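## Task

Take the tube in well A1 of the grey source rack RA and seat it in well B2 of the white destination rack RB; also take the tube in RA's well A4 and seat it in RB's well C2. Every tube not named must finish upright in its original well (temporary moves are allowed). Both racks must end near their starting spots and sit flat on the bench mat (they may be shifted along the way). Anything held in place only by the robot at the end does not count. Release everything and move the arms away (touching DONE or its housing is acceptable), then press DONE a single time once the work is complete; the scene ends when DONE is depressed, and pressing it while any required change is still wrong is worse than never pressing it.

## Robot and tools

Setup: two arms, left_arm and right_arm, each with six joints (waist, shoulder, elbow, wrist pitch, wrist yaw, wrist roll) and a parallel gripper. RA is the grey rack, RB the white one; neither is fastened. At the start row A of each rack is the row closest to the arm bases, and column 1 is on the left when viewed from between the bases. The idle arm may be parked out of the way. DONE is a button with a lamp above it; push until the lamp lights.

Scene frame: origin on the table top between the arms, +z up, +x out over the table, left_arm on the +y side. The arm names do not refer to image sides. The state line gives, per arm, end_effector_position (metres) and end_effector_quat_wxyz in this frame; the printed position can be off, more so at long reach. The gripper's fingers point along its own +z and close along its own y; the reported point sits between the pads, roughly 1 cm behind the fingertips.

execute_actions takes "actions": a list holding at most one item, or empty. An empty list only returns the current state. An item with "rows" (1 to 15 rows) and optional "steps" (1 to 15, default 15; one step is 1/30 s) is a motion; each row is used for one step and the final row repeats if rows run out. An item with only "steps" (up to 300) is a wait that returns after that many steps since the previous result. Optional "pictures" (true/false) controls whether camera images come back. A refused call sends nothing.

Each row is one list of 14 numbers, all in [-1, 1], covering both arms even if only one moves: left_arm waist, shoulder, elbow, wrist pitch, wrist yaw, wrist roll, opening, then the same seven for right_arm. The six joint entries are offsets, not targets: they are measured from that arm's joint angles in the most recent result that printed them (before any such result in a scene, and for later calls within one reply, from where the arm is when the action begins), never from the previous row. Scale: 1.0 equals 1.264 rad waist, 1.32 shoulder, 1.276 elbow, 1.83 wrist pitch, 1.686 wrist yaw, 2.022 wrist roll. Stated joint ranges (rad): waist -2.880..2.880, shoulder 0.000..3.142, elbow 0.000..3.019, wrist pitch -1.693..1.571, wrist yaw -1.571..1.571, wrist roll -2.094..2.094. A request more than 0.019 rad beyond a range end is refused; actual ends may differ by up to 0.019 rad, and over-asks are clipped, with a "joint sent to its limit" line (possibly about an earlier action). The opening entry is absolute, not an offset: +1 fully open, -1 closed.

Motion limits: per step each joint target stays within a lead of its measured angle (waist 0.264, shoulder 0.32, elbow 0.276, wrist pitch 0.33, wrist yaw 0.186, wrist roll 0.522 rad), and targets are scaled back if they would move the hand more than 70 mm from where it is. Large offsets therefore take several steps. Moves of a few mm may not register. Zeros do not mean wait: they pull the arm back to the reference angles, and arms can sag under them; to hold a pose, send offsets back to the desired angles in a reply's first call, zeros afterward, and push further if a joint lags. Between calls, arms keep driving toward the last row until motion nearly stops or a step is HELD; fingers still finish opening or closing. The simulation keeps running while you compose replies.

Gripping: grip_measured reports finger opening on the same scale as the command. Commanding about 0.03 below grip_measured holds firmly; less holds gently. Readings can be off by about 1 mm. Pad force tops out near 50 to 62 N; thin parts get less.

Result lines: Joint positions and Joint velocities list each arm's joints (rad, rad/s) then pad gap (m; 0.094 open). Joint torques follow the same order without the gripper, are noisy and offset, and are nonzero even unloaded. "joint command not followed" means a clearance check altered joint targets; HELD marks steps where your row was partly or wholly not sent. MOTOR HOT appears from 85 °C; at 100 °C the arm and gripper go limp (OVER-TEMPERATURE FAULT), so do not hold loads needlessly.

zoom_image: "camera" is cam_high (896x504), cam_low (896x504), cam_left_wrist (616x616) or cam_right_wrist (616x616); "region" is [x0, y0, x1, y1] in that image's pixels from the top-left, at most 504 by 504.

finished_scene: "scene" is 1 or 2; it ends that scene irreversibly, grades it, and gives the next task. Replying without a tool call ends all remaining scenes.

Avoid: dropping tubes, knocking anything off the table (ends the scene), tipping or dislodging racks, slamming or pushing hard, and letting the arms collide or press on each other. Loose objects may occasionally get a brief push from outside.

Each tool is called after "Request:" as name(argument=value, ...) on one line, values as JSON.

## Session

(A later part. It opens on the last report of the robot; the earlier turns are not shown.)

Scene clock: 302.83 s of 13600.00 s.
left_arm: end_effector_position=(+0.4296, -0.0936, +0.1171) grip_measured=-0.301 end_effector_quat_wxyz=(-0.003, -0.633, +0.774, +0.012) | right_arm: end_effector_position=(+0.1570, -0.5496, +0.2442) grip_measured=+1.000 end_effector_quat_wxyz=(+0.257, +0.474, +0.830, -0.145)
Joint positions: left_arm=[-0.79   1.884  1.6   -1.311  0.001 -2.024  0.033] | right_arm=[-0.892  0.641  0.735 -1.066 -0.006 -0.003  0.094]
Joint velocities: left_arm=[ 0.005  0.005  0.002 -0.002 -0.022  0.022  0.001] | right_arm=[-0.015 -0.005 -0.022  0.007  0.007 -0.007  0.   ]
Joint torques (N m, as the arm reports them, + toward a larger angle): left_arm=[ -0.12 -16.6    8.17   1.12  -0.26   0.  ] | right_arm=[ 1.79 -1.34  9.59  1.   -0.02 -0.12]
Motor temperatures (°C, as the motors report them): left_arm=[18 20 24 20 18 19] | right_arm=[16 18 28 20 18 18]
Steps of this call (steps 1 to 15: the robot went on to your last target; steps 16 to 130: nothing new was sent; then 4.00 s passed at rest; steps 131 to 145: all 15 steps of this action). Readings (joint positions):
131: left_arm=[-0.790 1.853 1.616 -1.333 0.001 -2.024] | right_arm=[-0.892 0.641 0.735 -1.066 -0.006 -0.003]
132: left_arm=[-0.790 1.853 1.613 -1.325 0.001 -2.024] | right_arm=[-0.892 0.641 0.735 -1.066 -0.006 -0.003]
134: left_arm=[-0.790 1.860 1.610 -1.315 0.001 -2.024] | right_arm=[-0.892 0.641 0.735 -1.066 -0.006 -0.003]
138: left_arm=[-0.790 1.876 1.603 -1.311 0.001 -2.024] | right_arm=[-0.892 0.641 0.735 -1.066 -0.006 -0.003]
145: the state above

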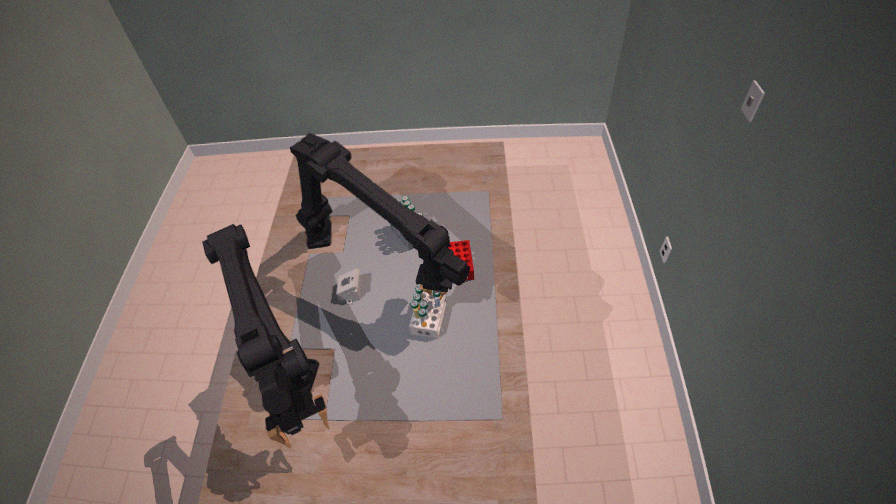

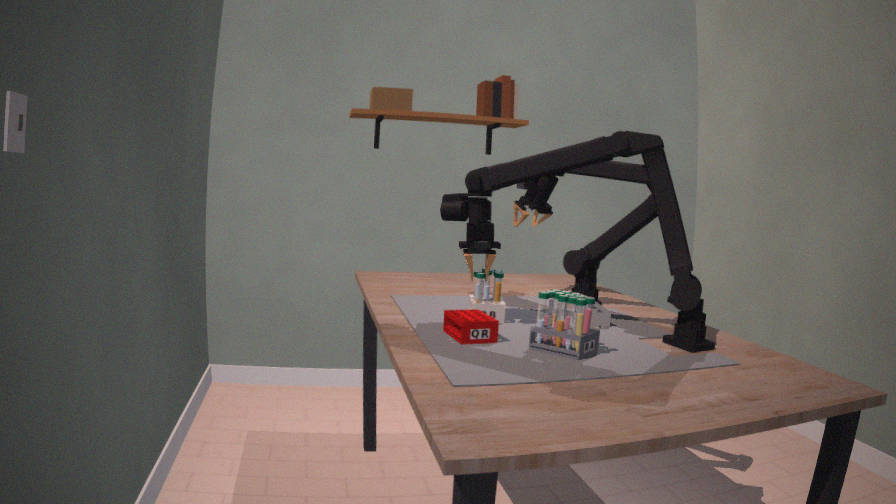

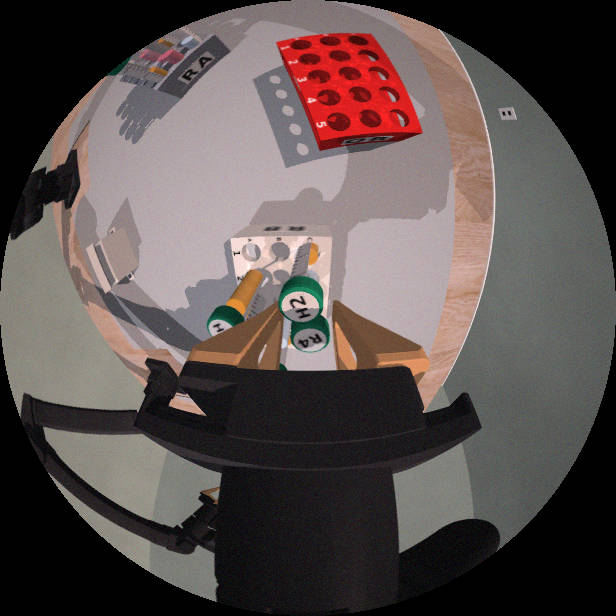

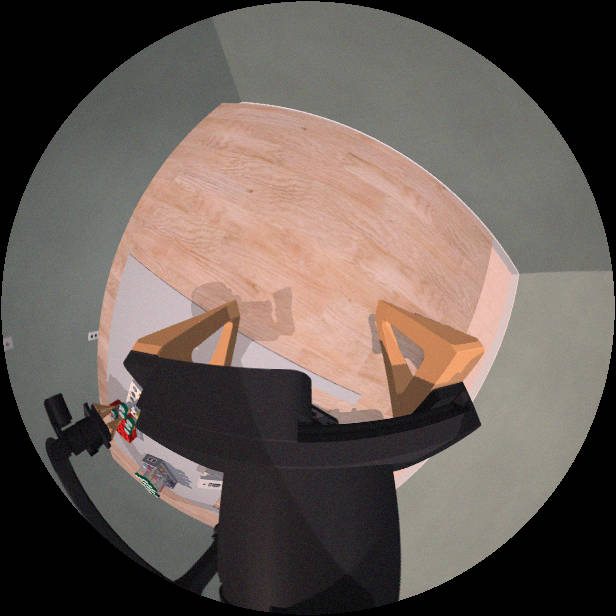

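Request:
execute_actions(actions=[{"rows":[[-0.012,0,0.01,0.024,0,0,-0.3,0,0,0.006,0,0,0,1]],"steps":10}], pictures=false)

Request:
execute_actions(actions=[{"rows":[[0,0,0.01,0.005,0,0,-0.58,0,0,0.006,0,0,0,1]]}])

Scene clock: 310.73 s of 13600.00 s.
left_arm: end_effector_position=(+0.4324, -0.0996, +0.1171) grip_measured=-0.301 end_effector_quat_wxyz=(-0.001, -0.631, +0.776, +0.000) | right_arm: end_effector_position=(+0.1570, -0.5496, +0.2442) grip_measured=+1.000 end_effector_quat_wxyz=(+0.257, +0.474, +0.830, -0.145)
Joint positions: left_arm=[-0.795  1.884  1.6   -1.287  0.001 -2.024  0.033] | right_arm=[-0.892  0.641  0.735 -1.066 -0.006 -0.003  0.094]
Joint velocities: left_arm=[-0.005  0.005 -0.002 -0.017 -0.051  0.037  0.001] | right_arm=[-0.005 -0.015 -0.002  0.002 -0.022  0.037  0.   ]
Joint torques (N m, as the arm reports them, + toward a larger angle): left_arm=[ -1.4  -16.74   8.72   1.12  -0.25   0.02] | right_arm=[ 1.57 -0.31  9.72  0.98 -0.01 -0.07]
Motor temperatures (°C, as the motors report them): left_arm=[18 20 23 20 18 19] | right_arm=[16 18 28 20 18 18]
Steps of this call (steps 1 to 15: the robot went on to your last target; steps 16 to 90: nothing new was sent; then 4.57 s passed at rest; steps 91 to 100: all 10 steps of this action). Readings (joint positions):
91: left_arm=[-0.791 1.884 1.600 -1.307 0.001 -2.024] | right_arm=[-0.892 0.641 0.735 -1.066 -0.006 -0.003]
92: left_arm=[-0.791 1.884 1.600 -1.300 0.001 -2.024] | right_arm=[-0.892 0.641 0.735 -1.066 -0.006 -0.003]
94: left_arm=[-0.792 1.884 1.600 -1.291 0.001 -2.024] | right_arm=[-0.892 0.641 0.735 -1.066 -0.006 -0.003]
98: left_arm=[-0.795 1.884 1.600 -1.288 0.001 -2.024] | right_arm=[-0.892 0.641 0.735 -1.066 -0.006 -0.003]
100: the state above

Scene clock: 311.23 s of 13600.00 s.
left_arm: end_effector_position=(+0.4324, -0.0996, +0.1171) grip_measured=-0.556 end_effector_quat_wxyz=(-0.001, -0.631, +0.776, +0.000) | right_arm: end_effector_position=(+0.1570, -0.5496, +0.2442) grip_measured=+1.000 end_effector_quat_wxyz=(+0.257, +0.474, +0.830, -0.145)
Joint positions: left_arm=[-0.795  1.884  1.6   -1.287  0.001 -2.024  0.021] | right_arm=[-0.892  0.641  0.735 -1.066 -0.006 -0.003  0.094]
Joint velocities: left_arm=[-0.005 -0.015 -0.012 -0.007 -0.007 -0.066 -0.001] | right_arm=[ 0.005 -0.015  0.017 -0.007  0.022  0.022  0.   ]
Joint torques (N m, as the arm reports them, + toward a larger angle): left_arm=[ -0.03 -17.42   8.64   0.68  -0.24   0.02] | right_arm=[ 0.93 -0.89  9.7   1.09 -0.03 -0.1 ]
Motor temperatures (°C, as the motors report them): left_arm=[18 20 23 20 18 19] | right_arm=[16 18 28 20 18 18]
Steps of this call (steps 1 to 15: all 15 steps of this action). Readings (joint positions):
1: left_arm=[-0.795 1.884 1.600 -1.287 0.001 -2.024] | right_arm=[-0.892 0.641 0.735 -1.066 -0.006 -0.003]
2: left_arm=[-0.795 1.884 1.600 -1.287 0.001 -2.024] | right_arm=[-0.892 0.641 0.735 -1.066 -0.006 -0.003]
4: left_arm=[-0.795 1.884 1.600 -1.287 0.001 -2.024] | right_arm=[-0.892 0.641 0.735 -1.066 -0.006 -0.003]
8: left_arm=[-0.795 1.884 1.600 -1.287 0.001 -2.024] | right_arm=[-0.892 0.641 0.735 -1.066 -0.006 -0.003]
15: the state above

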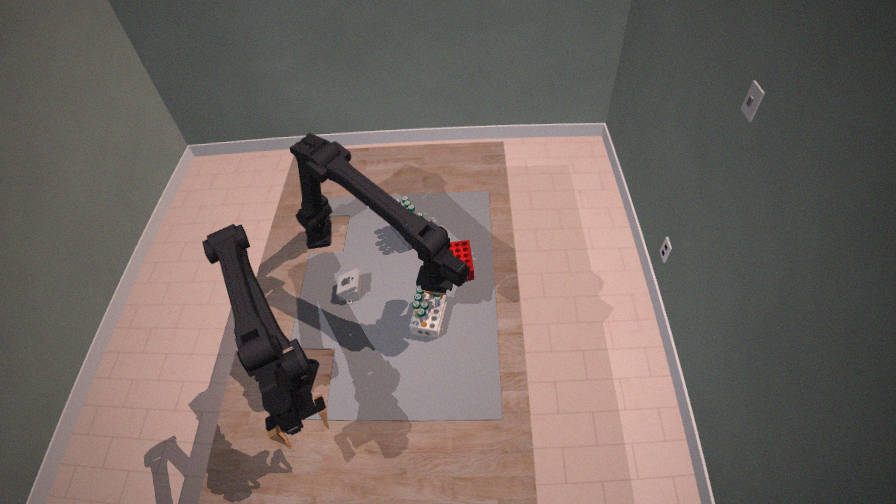

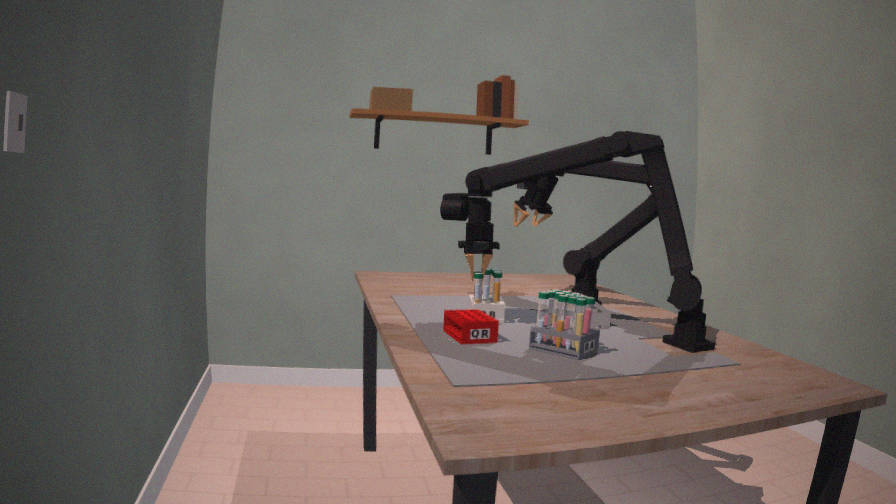

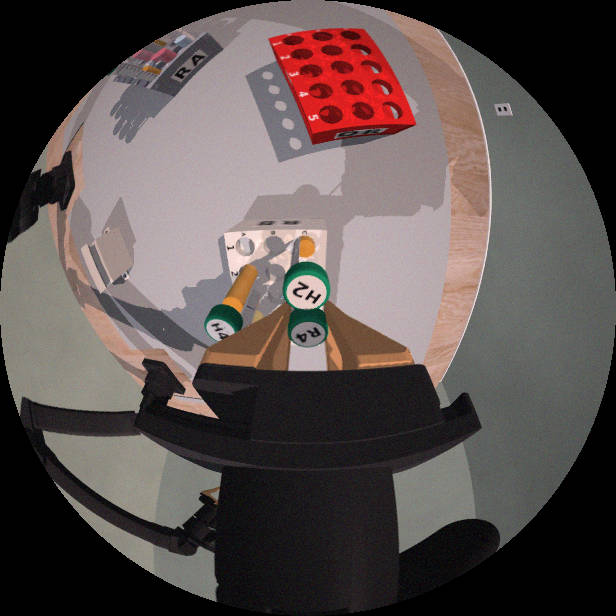

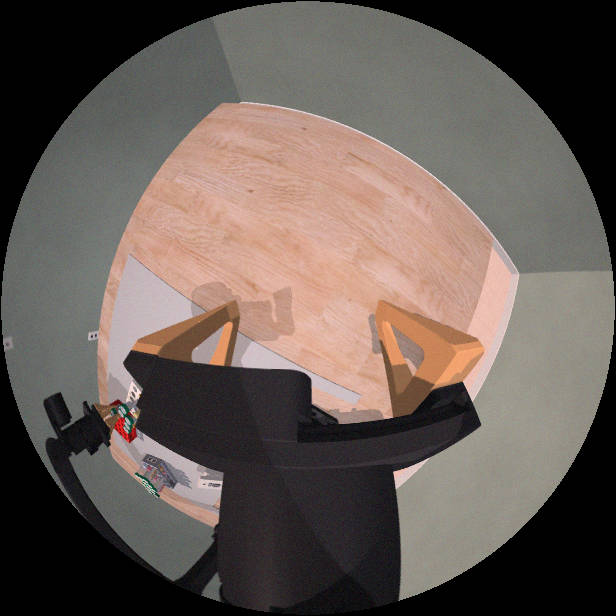

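Request:
execute_actions(actions=[{"rows":[[0,-0.012,0.032,0,0,0,-0.6,0,0,0.006,0,0,0,1],[0,-0.014,0.038,-0.004,0,0,-0.6,0,0,0.006,0,0,0,1],[0,-0.016,0.044,-0.009,0,0,-0.6,0,0,0.006,0,0,0,1],[0,-0.018,0.05,-0.015,0,0,-0.6,0,0,0.006,0,0,0,1],[0,-0.02,0.056,-0.021,0,0,-0.6,0,0,0.006,0,0,0,1],[0,-0.022,0.062,-0.027,0,0,-0.6,0,0,0.006,0,0,0,1],[0,-0.024,0.068,-0.033,0,0,-0.6,0,0,0.006,0,0,0,1],[0,-0.026,0.074,-0.039,0,0,-0.6,0,0,0.006,0,0,0,1],[0,-0.028,0.08,-0.045,0,0,-0.6,0,0,0.006,0,0,0,1],[0,-0.03,0.086,-0.051,0,0,-0.6,0,0,0.006,0,0,0,1],[0,-0.032,0.092,-0.057,0,0,-0.6,0,0,0.006,0,0,0,1],[0,-0.034,0.098,-0.063,0,0,-0.6,0,0,0.006,0,0,0,1],[0,-0.036,0.104,-0.069,0,0,-0.6,0,0,0.006,0,0,0,1],[0,-0.037,0.11,-0.074,0,0,-0.6,0,0,0.006,0,0,0,1],[0,-0.038,0.116,-0.079,0,0,-0.6,0,0,0.006,0,0,0,1]]}], pictures=false)

Request:
execute_actions(actions=[{"steps":15}])

Scene clock: 326.90 s of 13600.00 s.
left_arm: end_effector_position=(+0.4323, -0.0995, +0.1473) grip_measured=-0.556 end_effector_quat_wxyz=(-0.004, -0.631, +0.776, +0.013) | right_arm: end_effector_position=(+0.1570, -0.5496, +0.2442) grip_measured=+1.000 end_effector_quat_wxyz=(+0.257, +0.474, +0.830, -0.145)
Joint positions: left_arm=[-0.795  1.88   1.676 -1.393  0.001 -2.024  0.021] | right_arm=[-0.892  0.641  0.735 -1.066 -0.006 -0.003  0.094]
Joint velocities: left_arm=[-0.015 -0.044  0.203 -0.32  -0.051  0.022 -0.001] | right_arm=[-0.015 -0.005 -0.022 -0.007  0.037  0.007  0.   ]
Joint torques (N m, as the arm reports them, + toward a larger angle): left_arm=[ -0.68 -20.31  12.34  -0.33  -0.25   0.01] | right_arm=[ 1.54  0.27  9.45  1.01 -0.05 -0.09]
Motor temperatures (°C, as the motors report them): left_arm=[18 20 23 20 18 19] | right_arm=[16 18 28 20 18 18]
Steps of this call (steps 1 to 15: the robot went on to your last target; steps 16 to 120: nothing new was sent; then 11.17 s passed at rest; steps 121 to 135: all 15 steps of this action). Readings (joint positions):
121: left_arm=[-0.795 1.884 1.600 -1.287 0.001 -2.024] | right_arm=[-0.892 0.641 0.735 -1.066 -0.006 -0.003]
122: left_arm=[-0.795 1.884 1.600 -1.287 0.001 -2.024] | right_arm=[-0.892 0.641 0.735 -1.066 -0.006 -0.003]
124: left_arm=[-0.795 1.884 1.600 -1.289 0.001 -2.024] | right_arm=[-0.892 0.641 0.735 -1.066 -0.006 -0.003]
128: left_arm=[-0.795 1.884 1.618 -1.317 0.001 -2.024] | right_arm=[-0.892 0.641 0.735 -1.066 -0.006 -0.003]
135: the state above

Scene clock: 327.40 s of 13600.00 s.
left_arm: end_effector_position=(+0.4319, -0.0992, +0.1628) grip_measured=-0.556 end_effector_quat_wxyz=(-0.002, -0.631, +0.776, +0.007) | right_arm: end_effector_position=(+0.1570, -0.5496, +0.2442) grip_measured=+1.000 end_effector_quat_wxyz=(+0.257, +0.474, +0.830, -0.145)
Joint positions: left_arm=[-0.795  1.863  1.692 -1.414  0.001 -2.024  0.021] | right_arm=[-0.892  0.641  0.735 -1.066 -0.006 -0.003  0.094]
Joint velocities: left_arm=[-0.034 -0.015 -0.002 -0.007 -0.037 -0.095 -0.001] | right_arm=[-0.015  0.015  0.007  0.002 -0.037 -0.007  0.   ]
Joint torques (N m, as the arm reports them, + toward a larger angle): left_arm=[ -0.65 -19.53  12.12  -0.36  -0.22   0.01] | right_arm=[ 0.82 -0.53  9.41  0.89 -0.03 -0.07]
Motor temperatures (°C, as the motors report them): left_arm=[18 20 23 20 18 19] | right_arm=[16 18 28 20 18 18]
Steps of this call (steps 1 to 15: the robot went on to your last target). Readings (joint positions):
1: left_arm=[-0.795 1.878 1.682 -1.401 0.001 -2.024] | right_arm=[-0.892 0.641 0.735 -1.066 -0.006 -0.003]
2: left_arm=[-0.795 1.875 1.686 -1.407 0.001 -2.024] | right_arm=[-0.892 0.641 0.735 -1.066 -0.006 -0.003]
4: left_arm=[-0.795 1.869 1.690 -1.411 0.001 -2.024] | right_arm=[-0.892 0.641 0.735 -1.066 -0.006 -0.003]
8: left_arm=[-0.795 1.863 1.692 -1.414 0.001 -2.024] | right_arm=[-0.892 0.641 0.735 -1.066 -0.006 -0.003]
15: the state above

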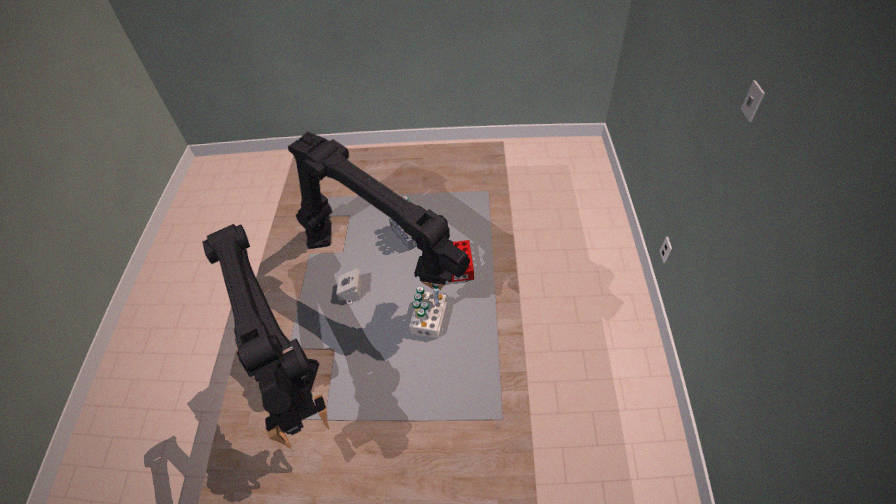

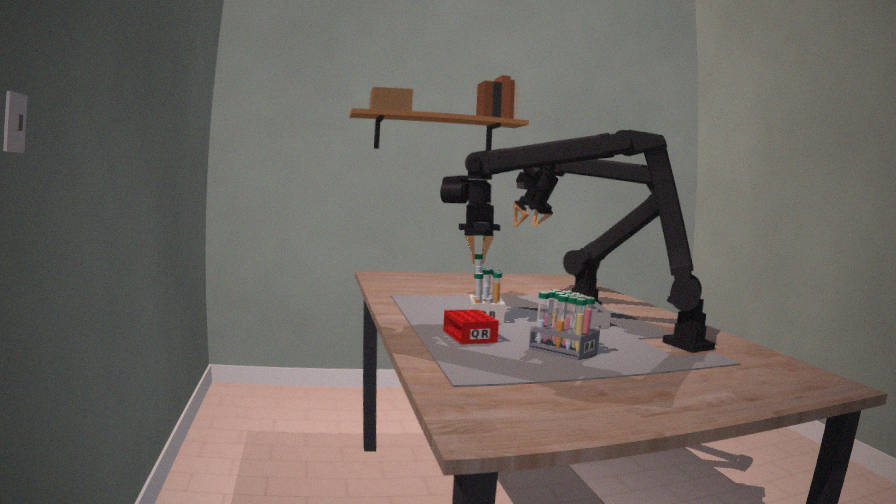

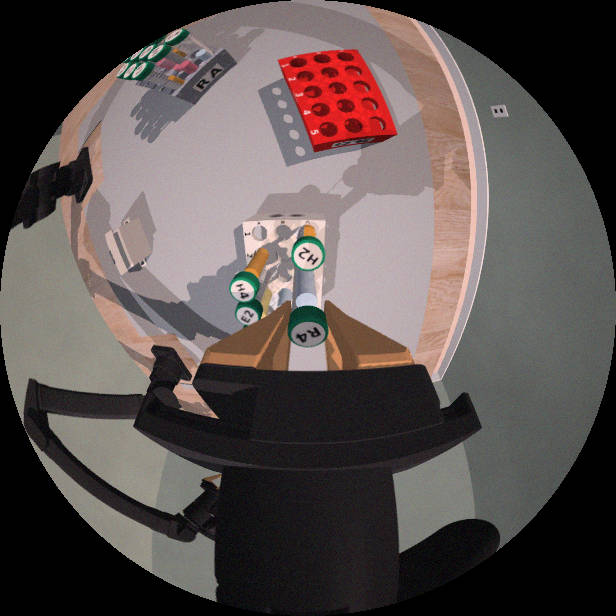

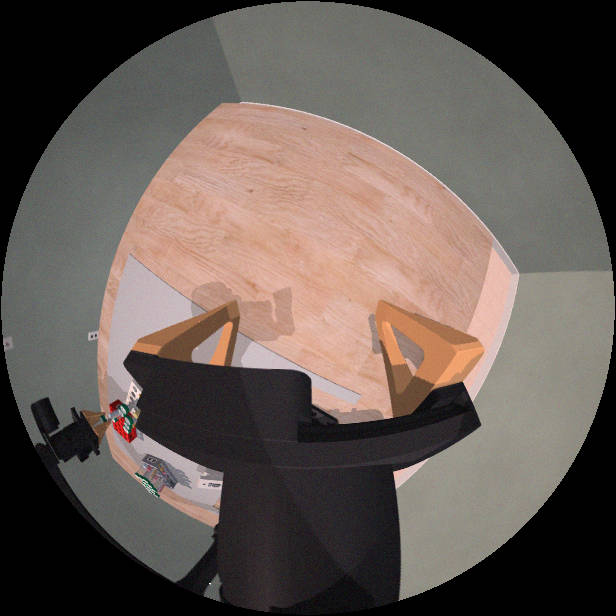

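Request:
execute_actions(actions=[{"rows":[[0,-0.035,0.06,-0.01,0,0,-0.6,0,0,0.006,0,0,0,1],[0,-0.04,0.065,-0.015,0,0,-0.6,0,0,0.006,0,0,0,1],[0,-0.045,0.065,-0.015,0,0,-0.6,0,0,0.006,0,0,0,1]],"steps":12}], pictures=false)

Request:
execute_actions(actions=[{"rows":[[-0.024,-0.04,0,0.01,0,0.765,-0.6,0,0,0.006,0,0,0,1],[-0.024,-0.05,-0.01,0.015,0,0.765,-0.6,0,0,0.006,0,0,0,1],[-0.024,-0.06,-0.025,0.02,0,0.765,-0.6,0,0,0.006,0,0,0,1],[-0.024,-0.067,-0.04,0.025,0,0.765,-0.6,0,0,0.006,0,0,0,1],[-0.024,-0.067,-0.055,0.028,0,0.765,-0.6,0,0,0.006,0,0,0,1],[-0.024,-0.067,-0.07,0.03,0,0.765,-0.6,0,0,0.006,0,0,0,1]]}], pictures=false)

Request:
execute_actions(actions=[{"steps":25}])

Request:
zoom_image(camera="cam_left_wrist", region=[250,200,390,340])

Scene clock: 346.20 s of 13600.00 s.
left_arm: end_effector_position=(+0.4351, -0.1016, +0.1881) grip_measured=-0.556 end_effector_quat_wxyz=(+0.003, -0.631, +0.776, -0.015) | right_arm: end_effector_position=(+0.1570, -0.5496, +0.2442) grip_measured=+1.000 end_effector_quat_wxyz=(+0.257, +0.474, +0.830, -0.145)
Joint positions: left_arm=[-0.795  1.834  1.717 -1.423  0.001 -2.024  0.021] | right_arm=[-0.892  0.641  0.735 -1.066 -0.006 -0.003  0.094]
Joint velocities: left_arm=[-0.024 -0.044  0.007 -0.017  0.066 -0.007 -0.001] | right_arm=[-0.005 -0.005 -0.022  0.002 -0.007  0.007  0.   ]
Joint torques (N m, as the arm reports them, + toward a larger angle): left_arm=[ -0.03 -18.65  12.43  -0.27  -0.24   0.02] | right_arm=[ 2.29 -0.49  9.71  1.25 -0.03 -0.07]
Motor temperatures (°C, as the motors report them): left_arm=[18 20 25 20 18 19] | right_arm=[16 18 28 20 18 18]
Steps of this call (steps 1 to 15: the robot went on to your last target; steps 16 to 90: nothing new was sent; then 15.40 s passed at rest; steps 91 to 102: all 12 steps of this action). Readings (joint positions):
91: left_arm=[-0.795 1.863 1.693 -1.414 0.001 -2.024] | right_arm=[-0.892 0.641 0.735 -1.066 -0.006 -0.003]
92: left_arm=[-0.795 1.863 1.696 -1.416 0.001 -2.024] | right_arm=[-0.892 0.641 0.735 -1.066 -0.006 -0.003]
94: left_arm=[-0.795 1.860 1.703 -1.420 0.001 -2.024] | right_arm=[-0.892 0.641 0.735 -1.066 -0.006 -0.003]
98: left_arm=[-0.795 1.845 1.712 -1.422 0.001 -2.024] | right_arm=[-0.892 0.641 0.735 -1.066 -0.006 -0.003]
102: the state above

Scene clock: 346.70 s of 13600.00 s.
left_arm: end_effector_position=(+0.4082, -0.0983, +0.1870) grip_measured=-0.556 end_effector_quat_wxyz=(+0.013, +0.005, +1.000, -0.012) | right_arm: end_effector_position=(+0.1570, -0.5496, +0.2442) grip_measured=+1.000 end_effector_quat_wxyz=(+0.257, +0.474, +0.830, -0.145)
Joint positions: left_arm=[-0.821  1.77   1.623 -1.389  0.001 -0.673  0.021] | right_arm=[-0.892  0.641  0.735 -1.066 -0.006 -0.003  0.094]
Joint velocities: left_arm=[ 0.005 -0.005  0.007 -0.012  0.051  1.267  0.   ] | right_arm=[-0.005 -0.015 -0.007 -0.017 -0.022  0.051  0.   ]
Joint torques (N m, as the arm reports them, + toward a larger angle): left_arm=[ -0.83 -17.72   8.18   1.28  -0.2    0.17] | right_arm=[ 1.6  -0.63  9.8   1.34 -0.01 -0.09]
Motor temperatures (°C, as the motors report them): left_arm=[18 20 25 20 18 19] | right_arm=[16 18 28 20 18 18]
Steps of this call (steps 1 to 15: all 15 steps of this action). Readings (joint positions):
1: left_arm=[-0.797 1.831 1.716 -1.422 0.001 -1.939] | right_arm=[-0.892 0.641 0.735 -1.066 -0.006 -0.003]
2: left_arm=[-0.799 1.827 1.713 -1.420 0.001 -1.838] | right_arm=[-0.892 0.641 0.735 -1.066 -0.006 -0.003]
4: left_arm=[-0.805 1.811 1.691 -1.407 0.001 -1.639] | right_arm=[-0.892 0.641 0.735 -1.066 -0.006 -0.003]
8: left_arm=[-0.818 1.773 1.632 -1.393 0.001 -1.241] | right_arm=[-0.892 0.641 0.735 -1.066 -0.006 -0.003]
15: the state above

Scene clock: 347.53 s of 13600.00 s.
left_arm: end_effector_position=(+0.4082, -0.0983, +0.1870) grip_measured=-0.556 end_effector_quat_wxyz=(+0.014, +0.098, +0.995, -0.010) | right_arm: end_effector_position=(+0.1570, -0.5496, +0.2442) grip_measured=+1.000 end_effector_quat_wxyz=(+0.257, +0.474, +0.830, -0.145)
Joint positions: left_arm=[-0.821  1.77   1.623 -1.389  0.001 -0.489  0.021] | right_arm=[-0.892  0.641  0.735 -1.066 -0.006 -0.003  0.094]
Joint velocities: left_arm=[ 0.005 -0.005 -0.012 -0.017  0.066 -0.066 -0.   ] | right_arm=[ 0.005  0.005 -0.017 -0.007 -0.007  0.051  0.   ]
Joint torques (N m, as the arm reports them, + toward a larger angle): left_arm=[ -0.84 -17.77   8.31   1.37  -0.15   0.13] | right_arm=[ 0.99 -0.8   9.52  0.98 -0.03 -0.1 ]
Motor temperatures (°C, as the motors report them): left_arm=[18 20 25 20 18 19] | right_arm=[16 18 28 20 18 18]
Steps of this call (steps 1 to 25: the robot went on to your last target). Readings (joint positions):
1: left_arm=[-0.821 1.770 1.623 -1.389 0.001 -0.636] | right_arm=[-0.892 0.641 0.735 -1.066 -0.006 -0.003]
2: left_arm=[-0.821 1.770 1.623 -1.389 0.001 -0.606] | right_arm=[-0.892 0.641 0.735 -1.066 -0.006 -0.003]
4: left_arm=[-0.821 1.770 1.623 -1.389 0.001 -0.563] | right_arm=[-0.892 0.641 0.735 -1.066 -0.006 -0.003]
8: left_arm=[-0.821 1.770 1.623 -1.389 0.001 -0.519] | right_arm=[-0.892 0.641 0.735 -1.066 -0.006 -0.003]
25: the state above

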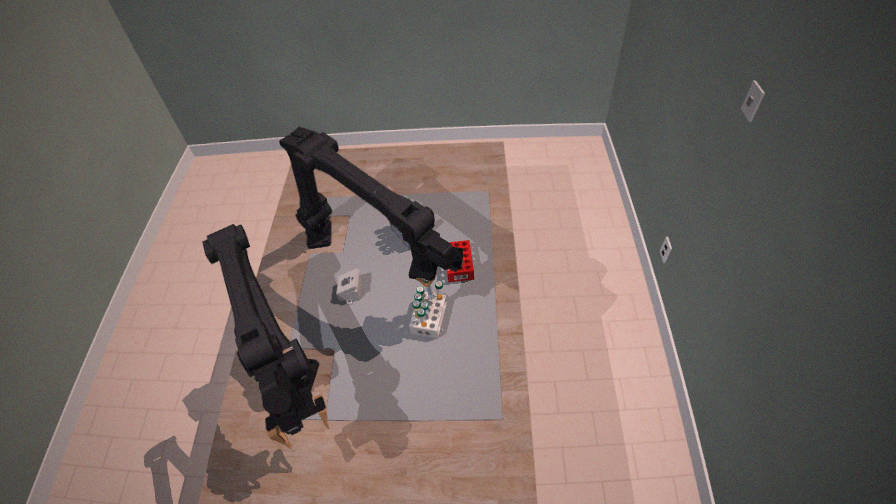

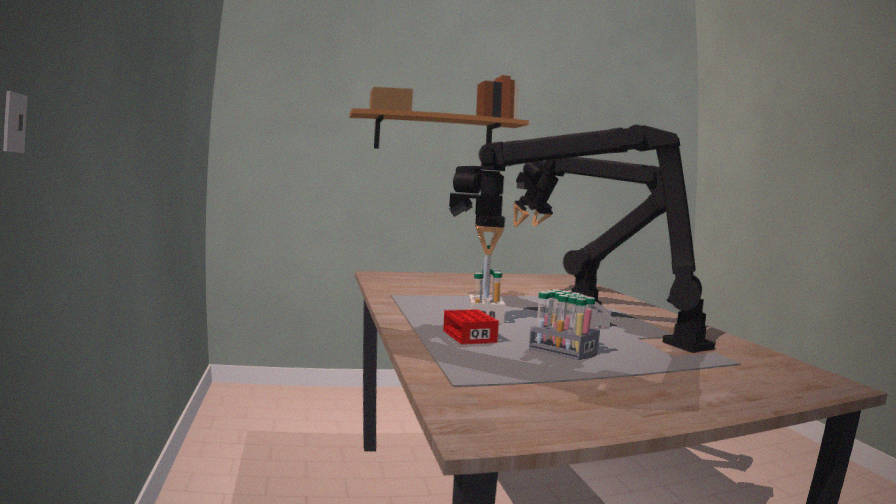

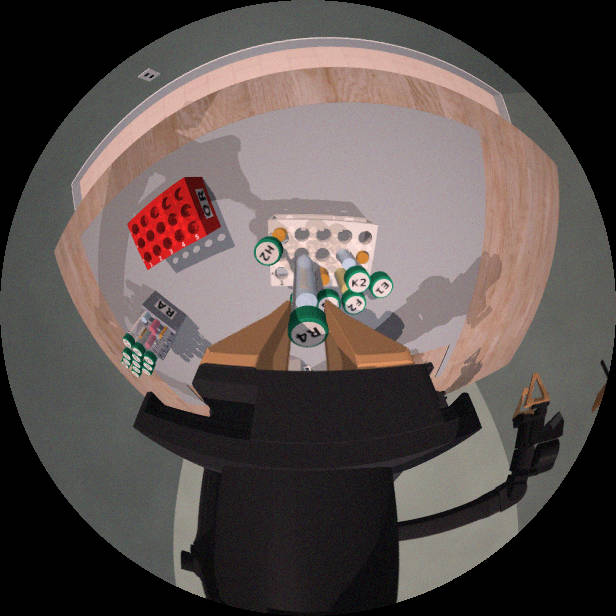

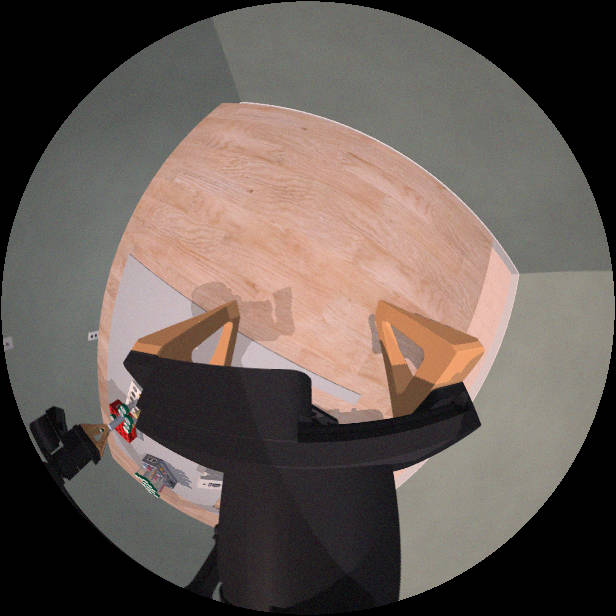

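Region (250, 200, 390, 340) of cam_left_wrist's 616x616 image, scaled by 3.600, with more detail than that image has.

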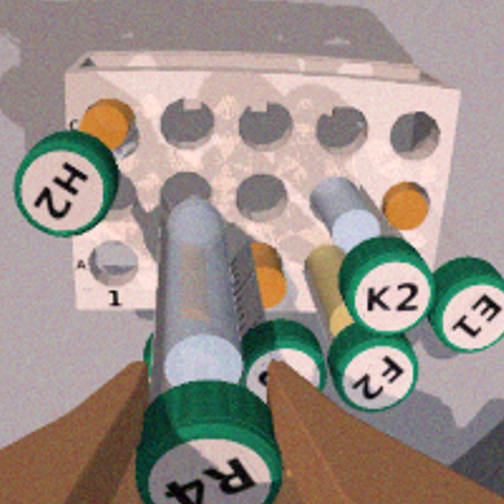

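Request:
execute_actions(actions=[{"rows":[[0.011,0.022,0.01,0.005,0,0,-0.6,0,0,0.006,0,0,0,1]]}])

Request:
zoom_image(camera="cam_left_wrist", region=[250,200,390,340])

Scene clock: 355.00 s of 13600.00 s.
left_arm: end_effector_position=(+0.4102, -0.0975, +0.1759) grip_measured=-0.556 end_effector_quat_wxyz=(+0.006, +0.096, +0.995, -0.005) | right_arm: end_effector_position=(+0.1570, -0.5496, +0.2442) grip_measured=+1.000 end_effector_quat_wxyz=(+0.257, +0.474, +0.830, -0.145)
Joint positions: left_arm=[-0.817  1.791  1.623 -1.389  0.001 -0.488  0.021] | right_arm=[-0.892  0.641  0.735 -1.066 -0.006 -0.003  0.094]
Joint velocities: left_arm=[-0.015 -0.015 -0.012 -0.002  0.037  0.022 -0.001] | right_arm=[-0.015  0.005 -0.017 -0.002  0.007 -0.037  0.   ]
Joint torques (N m, as the arm reports them, + toward a larger angle): left_arm=[  0.25 -15.91   8.93   0.83  -0.19   0.04] | right_arm=[ 1.55 -0.58  9.61  1.15 -0.06 -0.11]
Motor temperatures (°C, as the motors report them): left_arm=[18 20 24 20 18 19] | right_arm=[16 18 28 20 18 18]
Steps of this call (steps 1 to 15: the robot went on to your last target; steps 16 to 90: nothing new was sent; then 3.97 s passed at rest; steps 91 to 105: all 15 steps of this action). Readings (joint positions):
91: left_arm=[-0.820 1.771 1.623 -1.389 0.001 -0.488] | right_arm=[-0.892 0.641 0.735 -1.066 -0.006 -0.003]
92: left_arm=[-0.820 1.772 1.623 -1.389 0.001 -0.488] | right_arm=[-0.892 0.641 0.735 -1.066 -0.006 -0.003]
94: left_arm=[-0.819 1.776 1.623 -1.389 0.001 -0.488] | right_arm=[-0.892 0.641 0.735 -1.066 -0.006 -0.003]
98: left_arm=[-0.817 1.787 1.623 -1.389 0.001 -0.488] | right_arm=[-0.892 0.641 0.735 -1.066 -0.006 -0.003]
105: the state above

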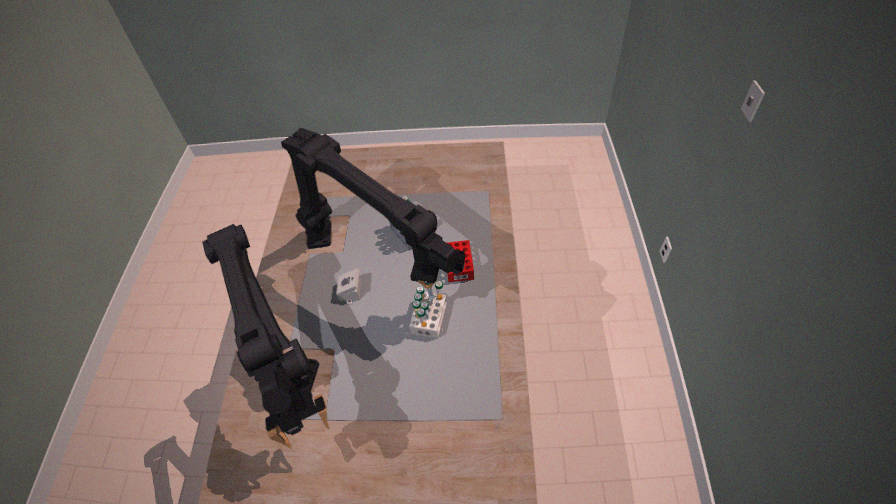

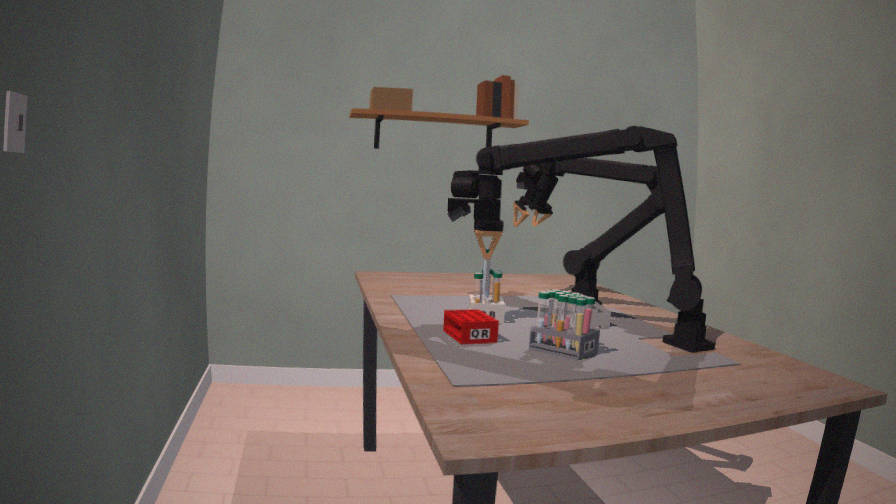

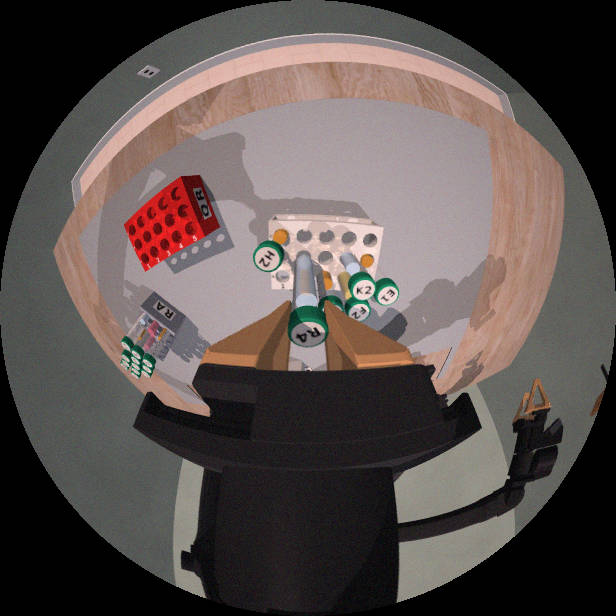

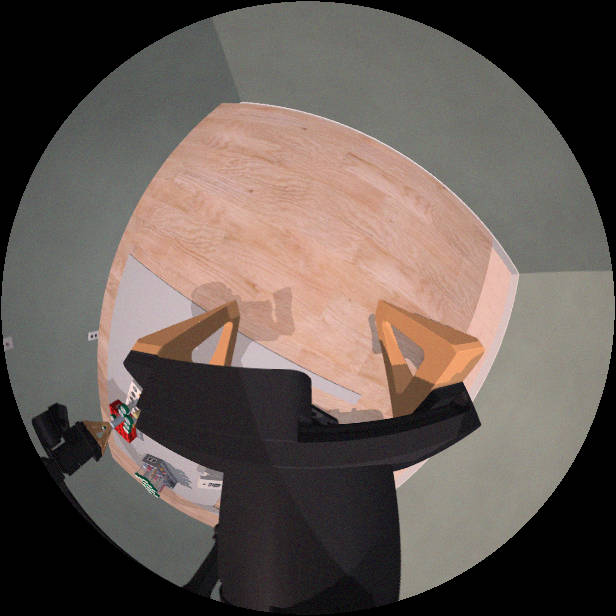

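Region (250, 200, 390, 340) of cam_left_wrist's 616x616 image, scaled by 3.600, with more detail than that image has.

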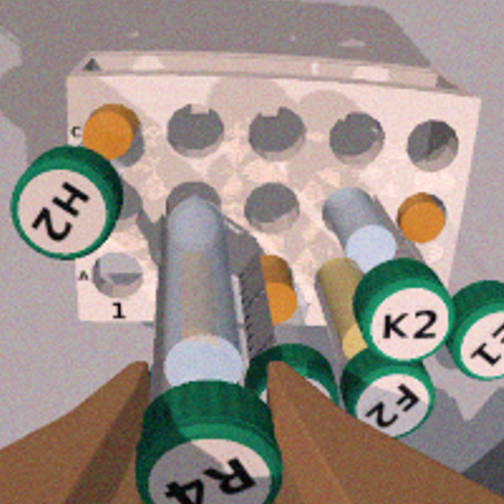

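Aligned. Down 2.5 cm.

Request:
execute_actions(actions=[{"rows":[[0,0.01,0,0.008,0,0,-0.6,0,0,0.006,0,0,0,1],[0,0.012,0,0.01,0,0,-0.6,0,0,0.006,0,0,0,1],[0,0.014,0,0.012,0,0,-0.6,0,0,0.006,0,0,0,1],[0,0.016,-0.003,0.014,0,0,-0.6,0,0,0.006,0,0,0,1],[0,0.017,-0.006,0.017,0,0,-0.6,0,0,0.006,0,0,0,1],[0,0.018,-0.009,0.02,0,0,-0.6,0,0,0.006,0,0,0,1],[0,0.019,-0.012,0.023,0,0,-0.6,0,0,0.006,0,0,0,1],[0,0.02,-0.015,0.026,0,0,-0.6,0,0,0.006,0,0,0,1],[0,0.021,-0.019,0.029,0,0,-0.6,0,0,0.006,0,0,0,1],[0,0.021,-0.023,0.033,0,0,-0.6,0,0,0.006,0,0,0,1],[0,0.021,-0.027,0.036,0,0,-0.6,0,0,0.006,0,0,0,1]]}], pictures=false)

Request:
execute_actions(actions=[{"steps":8}])

Request:
zoom_image(camera="cam_left_wrist", region=[250,210,390,350])

Scene clock: 367.23 s of 13600.00 s.
left_arm: end_effector_position=(+0.4120, -0.0992, +0.1611) grip_measured=-0.556 end_effector_quat_wxyz=(+0.009, +0.096, +0.995, -0.007) | right_arm: end_effector_position=(+0.1570, -0.5496, +0.2442) grip_measured=+1.000 end_effector_quat_wxyz=(+0.257, +0.474, +0.830, -0.145)
Joint positions: left_arm=[-0.817  1.799  1.596 -1.346  0.002 -0.488  0.021] | right_arm=[-0.892  0.641  0.735 -1.066 -0.006 -0.003  0.094]
Joint velocities: left_arm=[ 0.005  0.005 -0.012  0.017  0.007 -0.022  0.001] | right_arm=[-0.024  0.005  0.007  0.012  0.037  0.007  0.   ]
Joint torques (N m, as the arm reports them, + toward a larger angle): left_arm=[ -0.49 -15.     7.37   1.44  -0.24  -0.01] | right_arm=[ 1.37  0.31  9.64  1.01 -0.09 -0.11]
Motor temperatures (°C, as the motors report them): left_arm=[18 20 24 20 18 19] | right_arm=[16 18 28 20 18 18]
Steps of this call (steps 1 to 15: the robot went on to your last target; steps 16 to 90: nothing new was sent; then 8.73 s passed at rest; steps 91 to 105: all 15 steps of this action). Readings (joint positions):
91: left_arm=[-0.817 1.791 1.623 -1.389 0.001 -0.488] | right_arm=[-0.892 0.641 0.735 -1.066 -0.006 -0.003]
92: left_arm=[-0.817 1.791 1.623 -1.389 0.001 -0.488] | right_arm=[-0.892 0.641 0.735 -1.066 -0.006 -0.003]
94: left_arm=[-0.817 1.792 1.623 -1.388 0.001 -0.488] | right_arm=[-0.892 0.641 0.735 -1.066 -0.006 -0.003]
98: left_arm=[-0.817 1.794 1.611 -1.372 0.001 -0.488] | right_arm=[-0.892 0.641 0.735 -1.066 -0.006 -0.003]
105: the state above

Scene clock: 367.50 s of 13600.00 s.
left_arm: end_effector_position=(+0.4123, -0.0994, +0.1611) grip_measured=-0.556 end_effector_quat_wxyz=(+0.009, +0.096, +0.995, -0.007) | right_arm: end_effector_position=(+0.1570, -0.5496, +0.2442) grip_measured=+1.000 end_effector_quat_wxyz=(+0.257, +0.474, +0.830, -0.145)
Joint positions: left_arm=[-0.817  1.799  1.596 -1.344  0.002 -0.488  0.021] | right_arm=[-0.892  0.641  0.735 -1.066 -0.006 -0.003  0.094]
Joint velocities: left_arm=[-0.005 -0.005 -0.002 -0.007 -0.007  0.051  0.   ] | right_arm=[ 0.005 -0.005 -0.007 -0.012 -0.081  0.066  0.   ]
Joint torques (N m, as the arm reports them, + toward a larger angle): left_arm=[ -0.19 -14.78   7.51   1.32  -0.23   0.03] | right_arm=[ 1.45 -0.03  9.39  1.05 -0.02 -0.1 ]
Motor temperatures (°C, as the motors report them): left_arm=[18 20 24 20 18 19] | right_arm=[16 18 28 20 18 18]
Steps of this call (steps 1 to 8: the robot went on to your last target). Readings (joint positions):
1: left_arm=[-0.817 1.799 1.596 -1.344 0.002 -0.488] | right_arm=[-0.892 0.641 0.735 -1.066 -0.006 -0.003]
2: left_arm=[-0.817 1.799 1.596 -1.344 0.002 -0.488] | right_arm=[-0.892 0.641 0.735 -1.066 -0.006 -0.003]
4: left_arm=[-0.817 1.799 1.596 -1.344 0.002 -0.488] | right_arm=[-0.892 0.641 0.735 -1.066 -0.006 -0.003]
8: the state above

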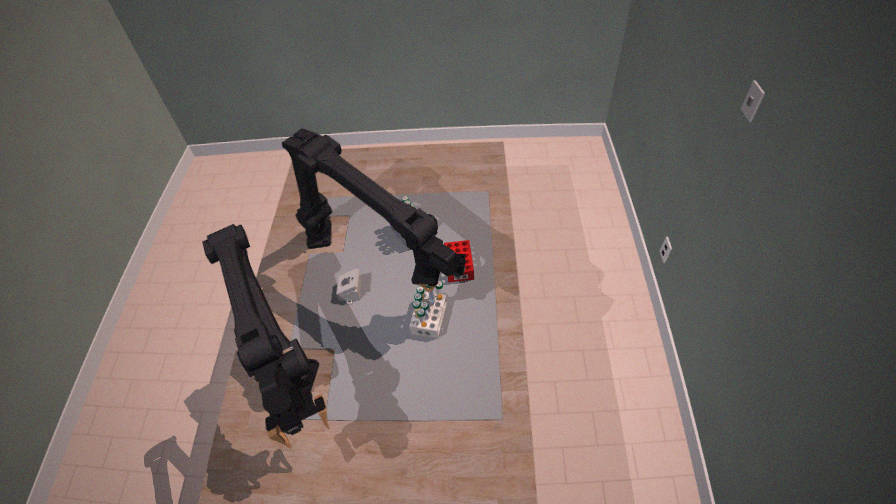

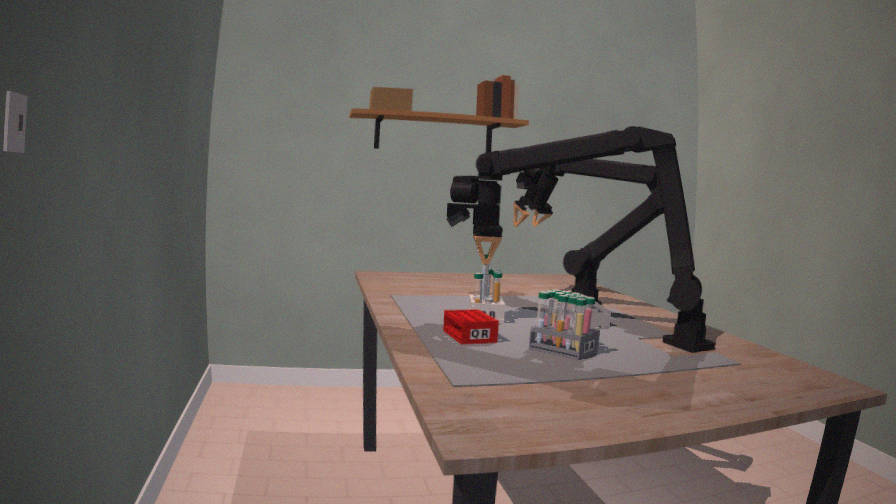

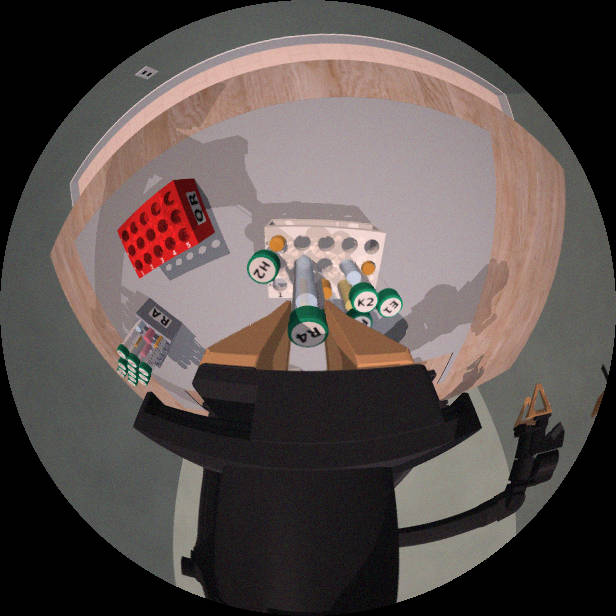

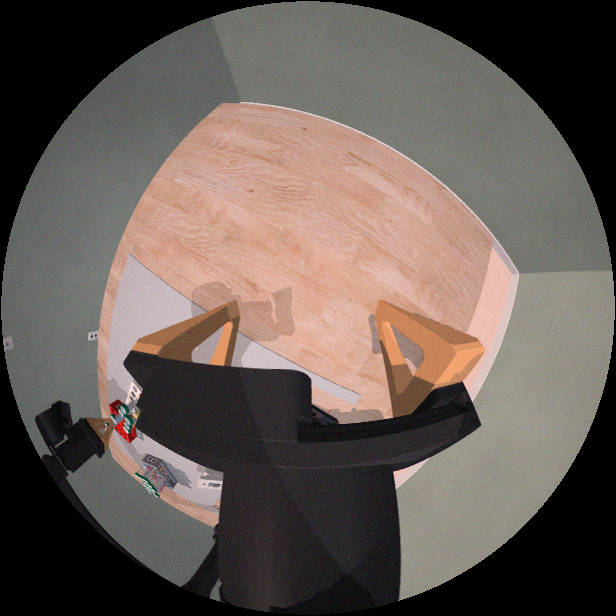

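Region (250, 210, 390, 350) of cam_left_wrist's 616x616 image, scaled by 3.600, with more detail than that image has.

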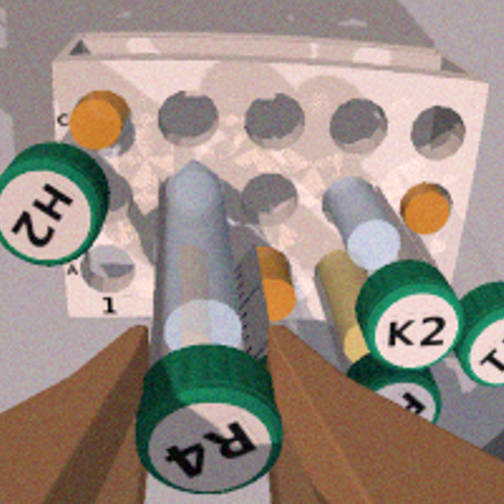

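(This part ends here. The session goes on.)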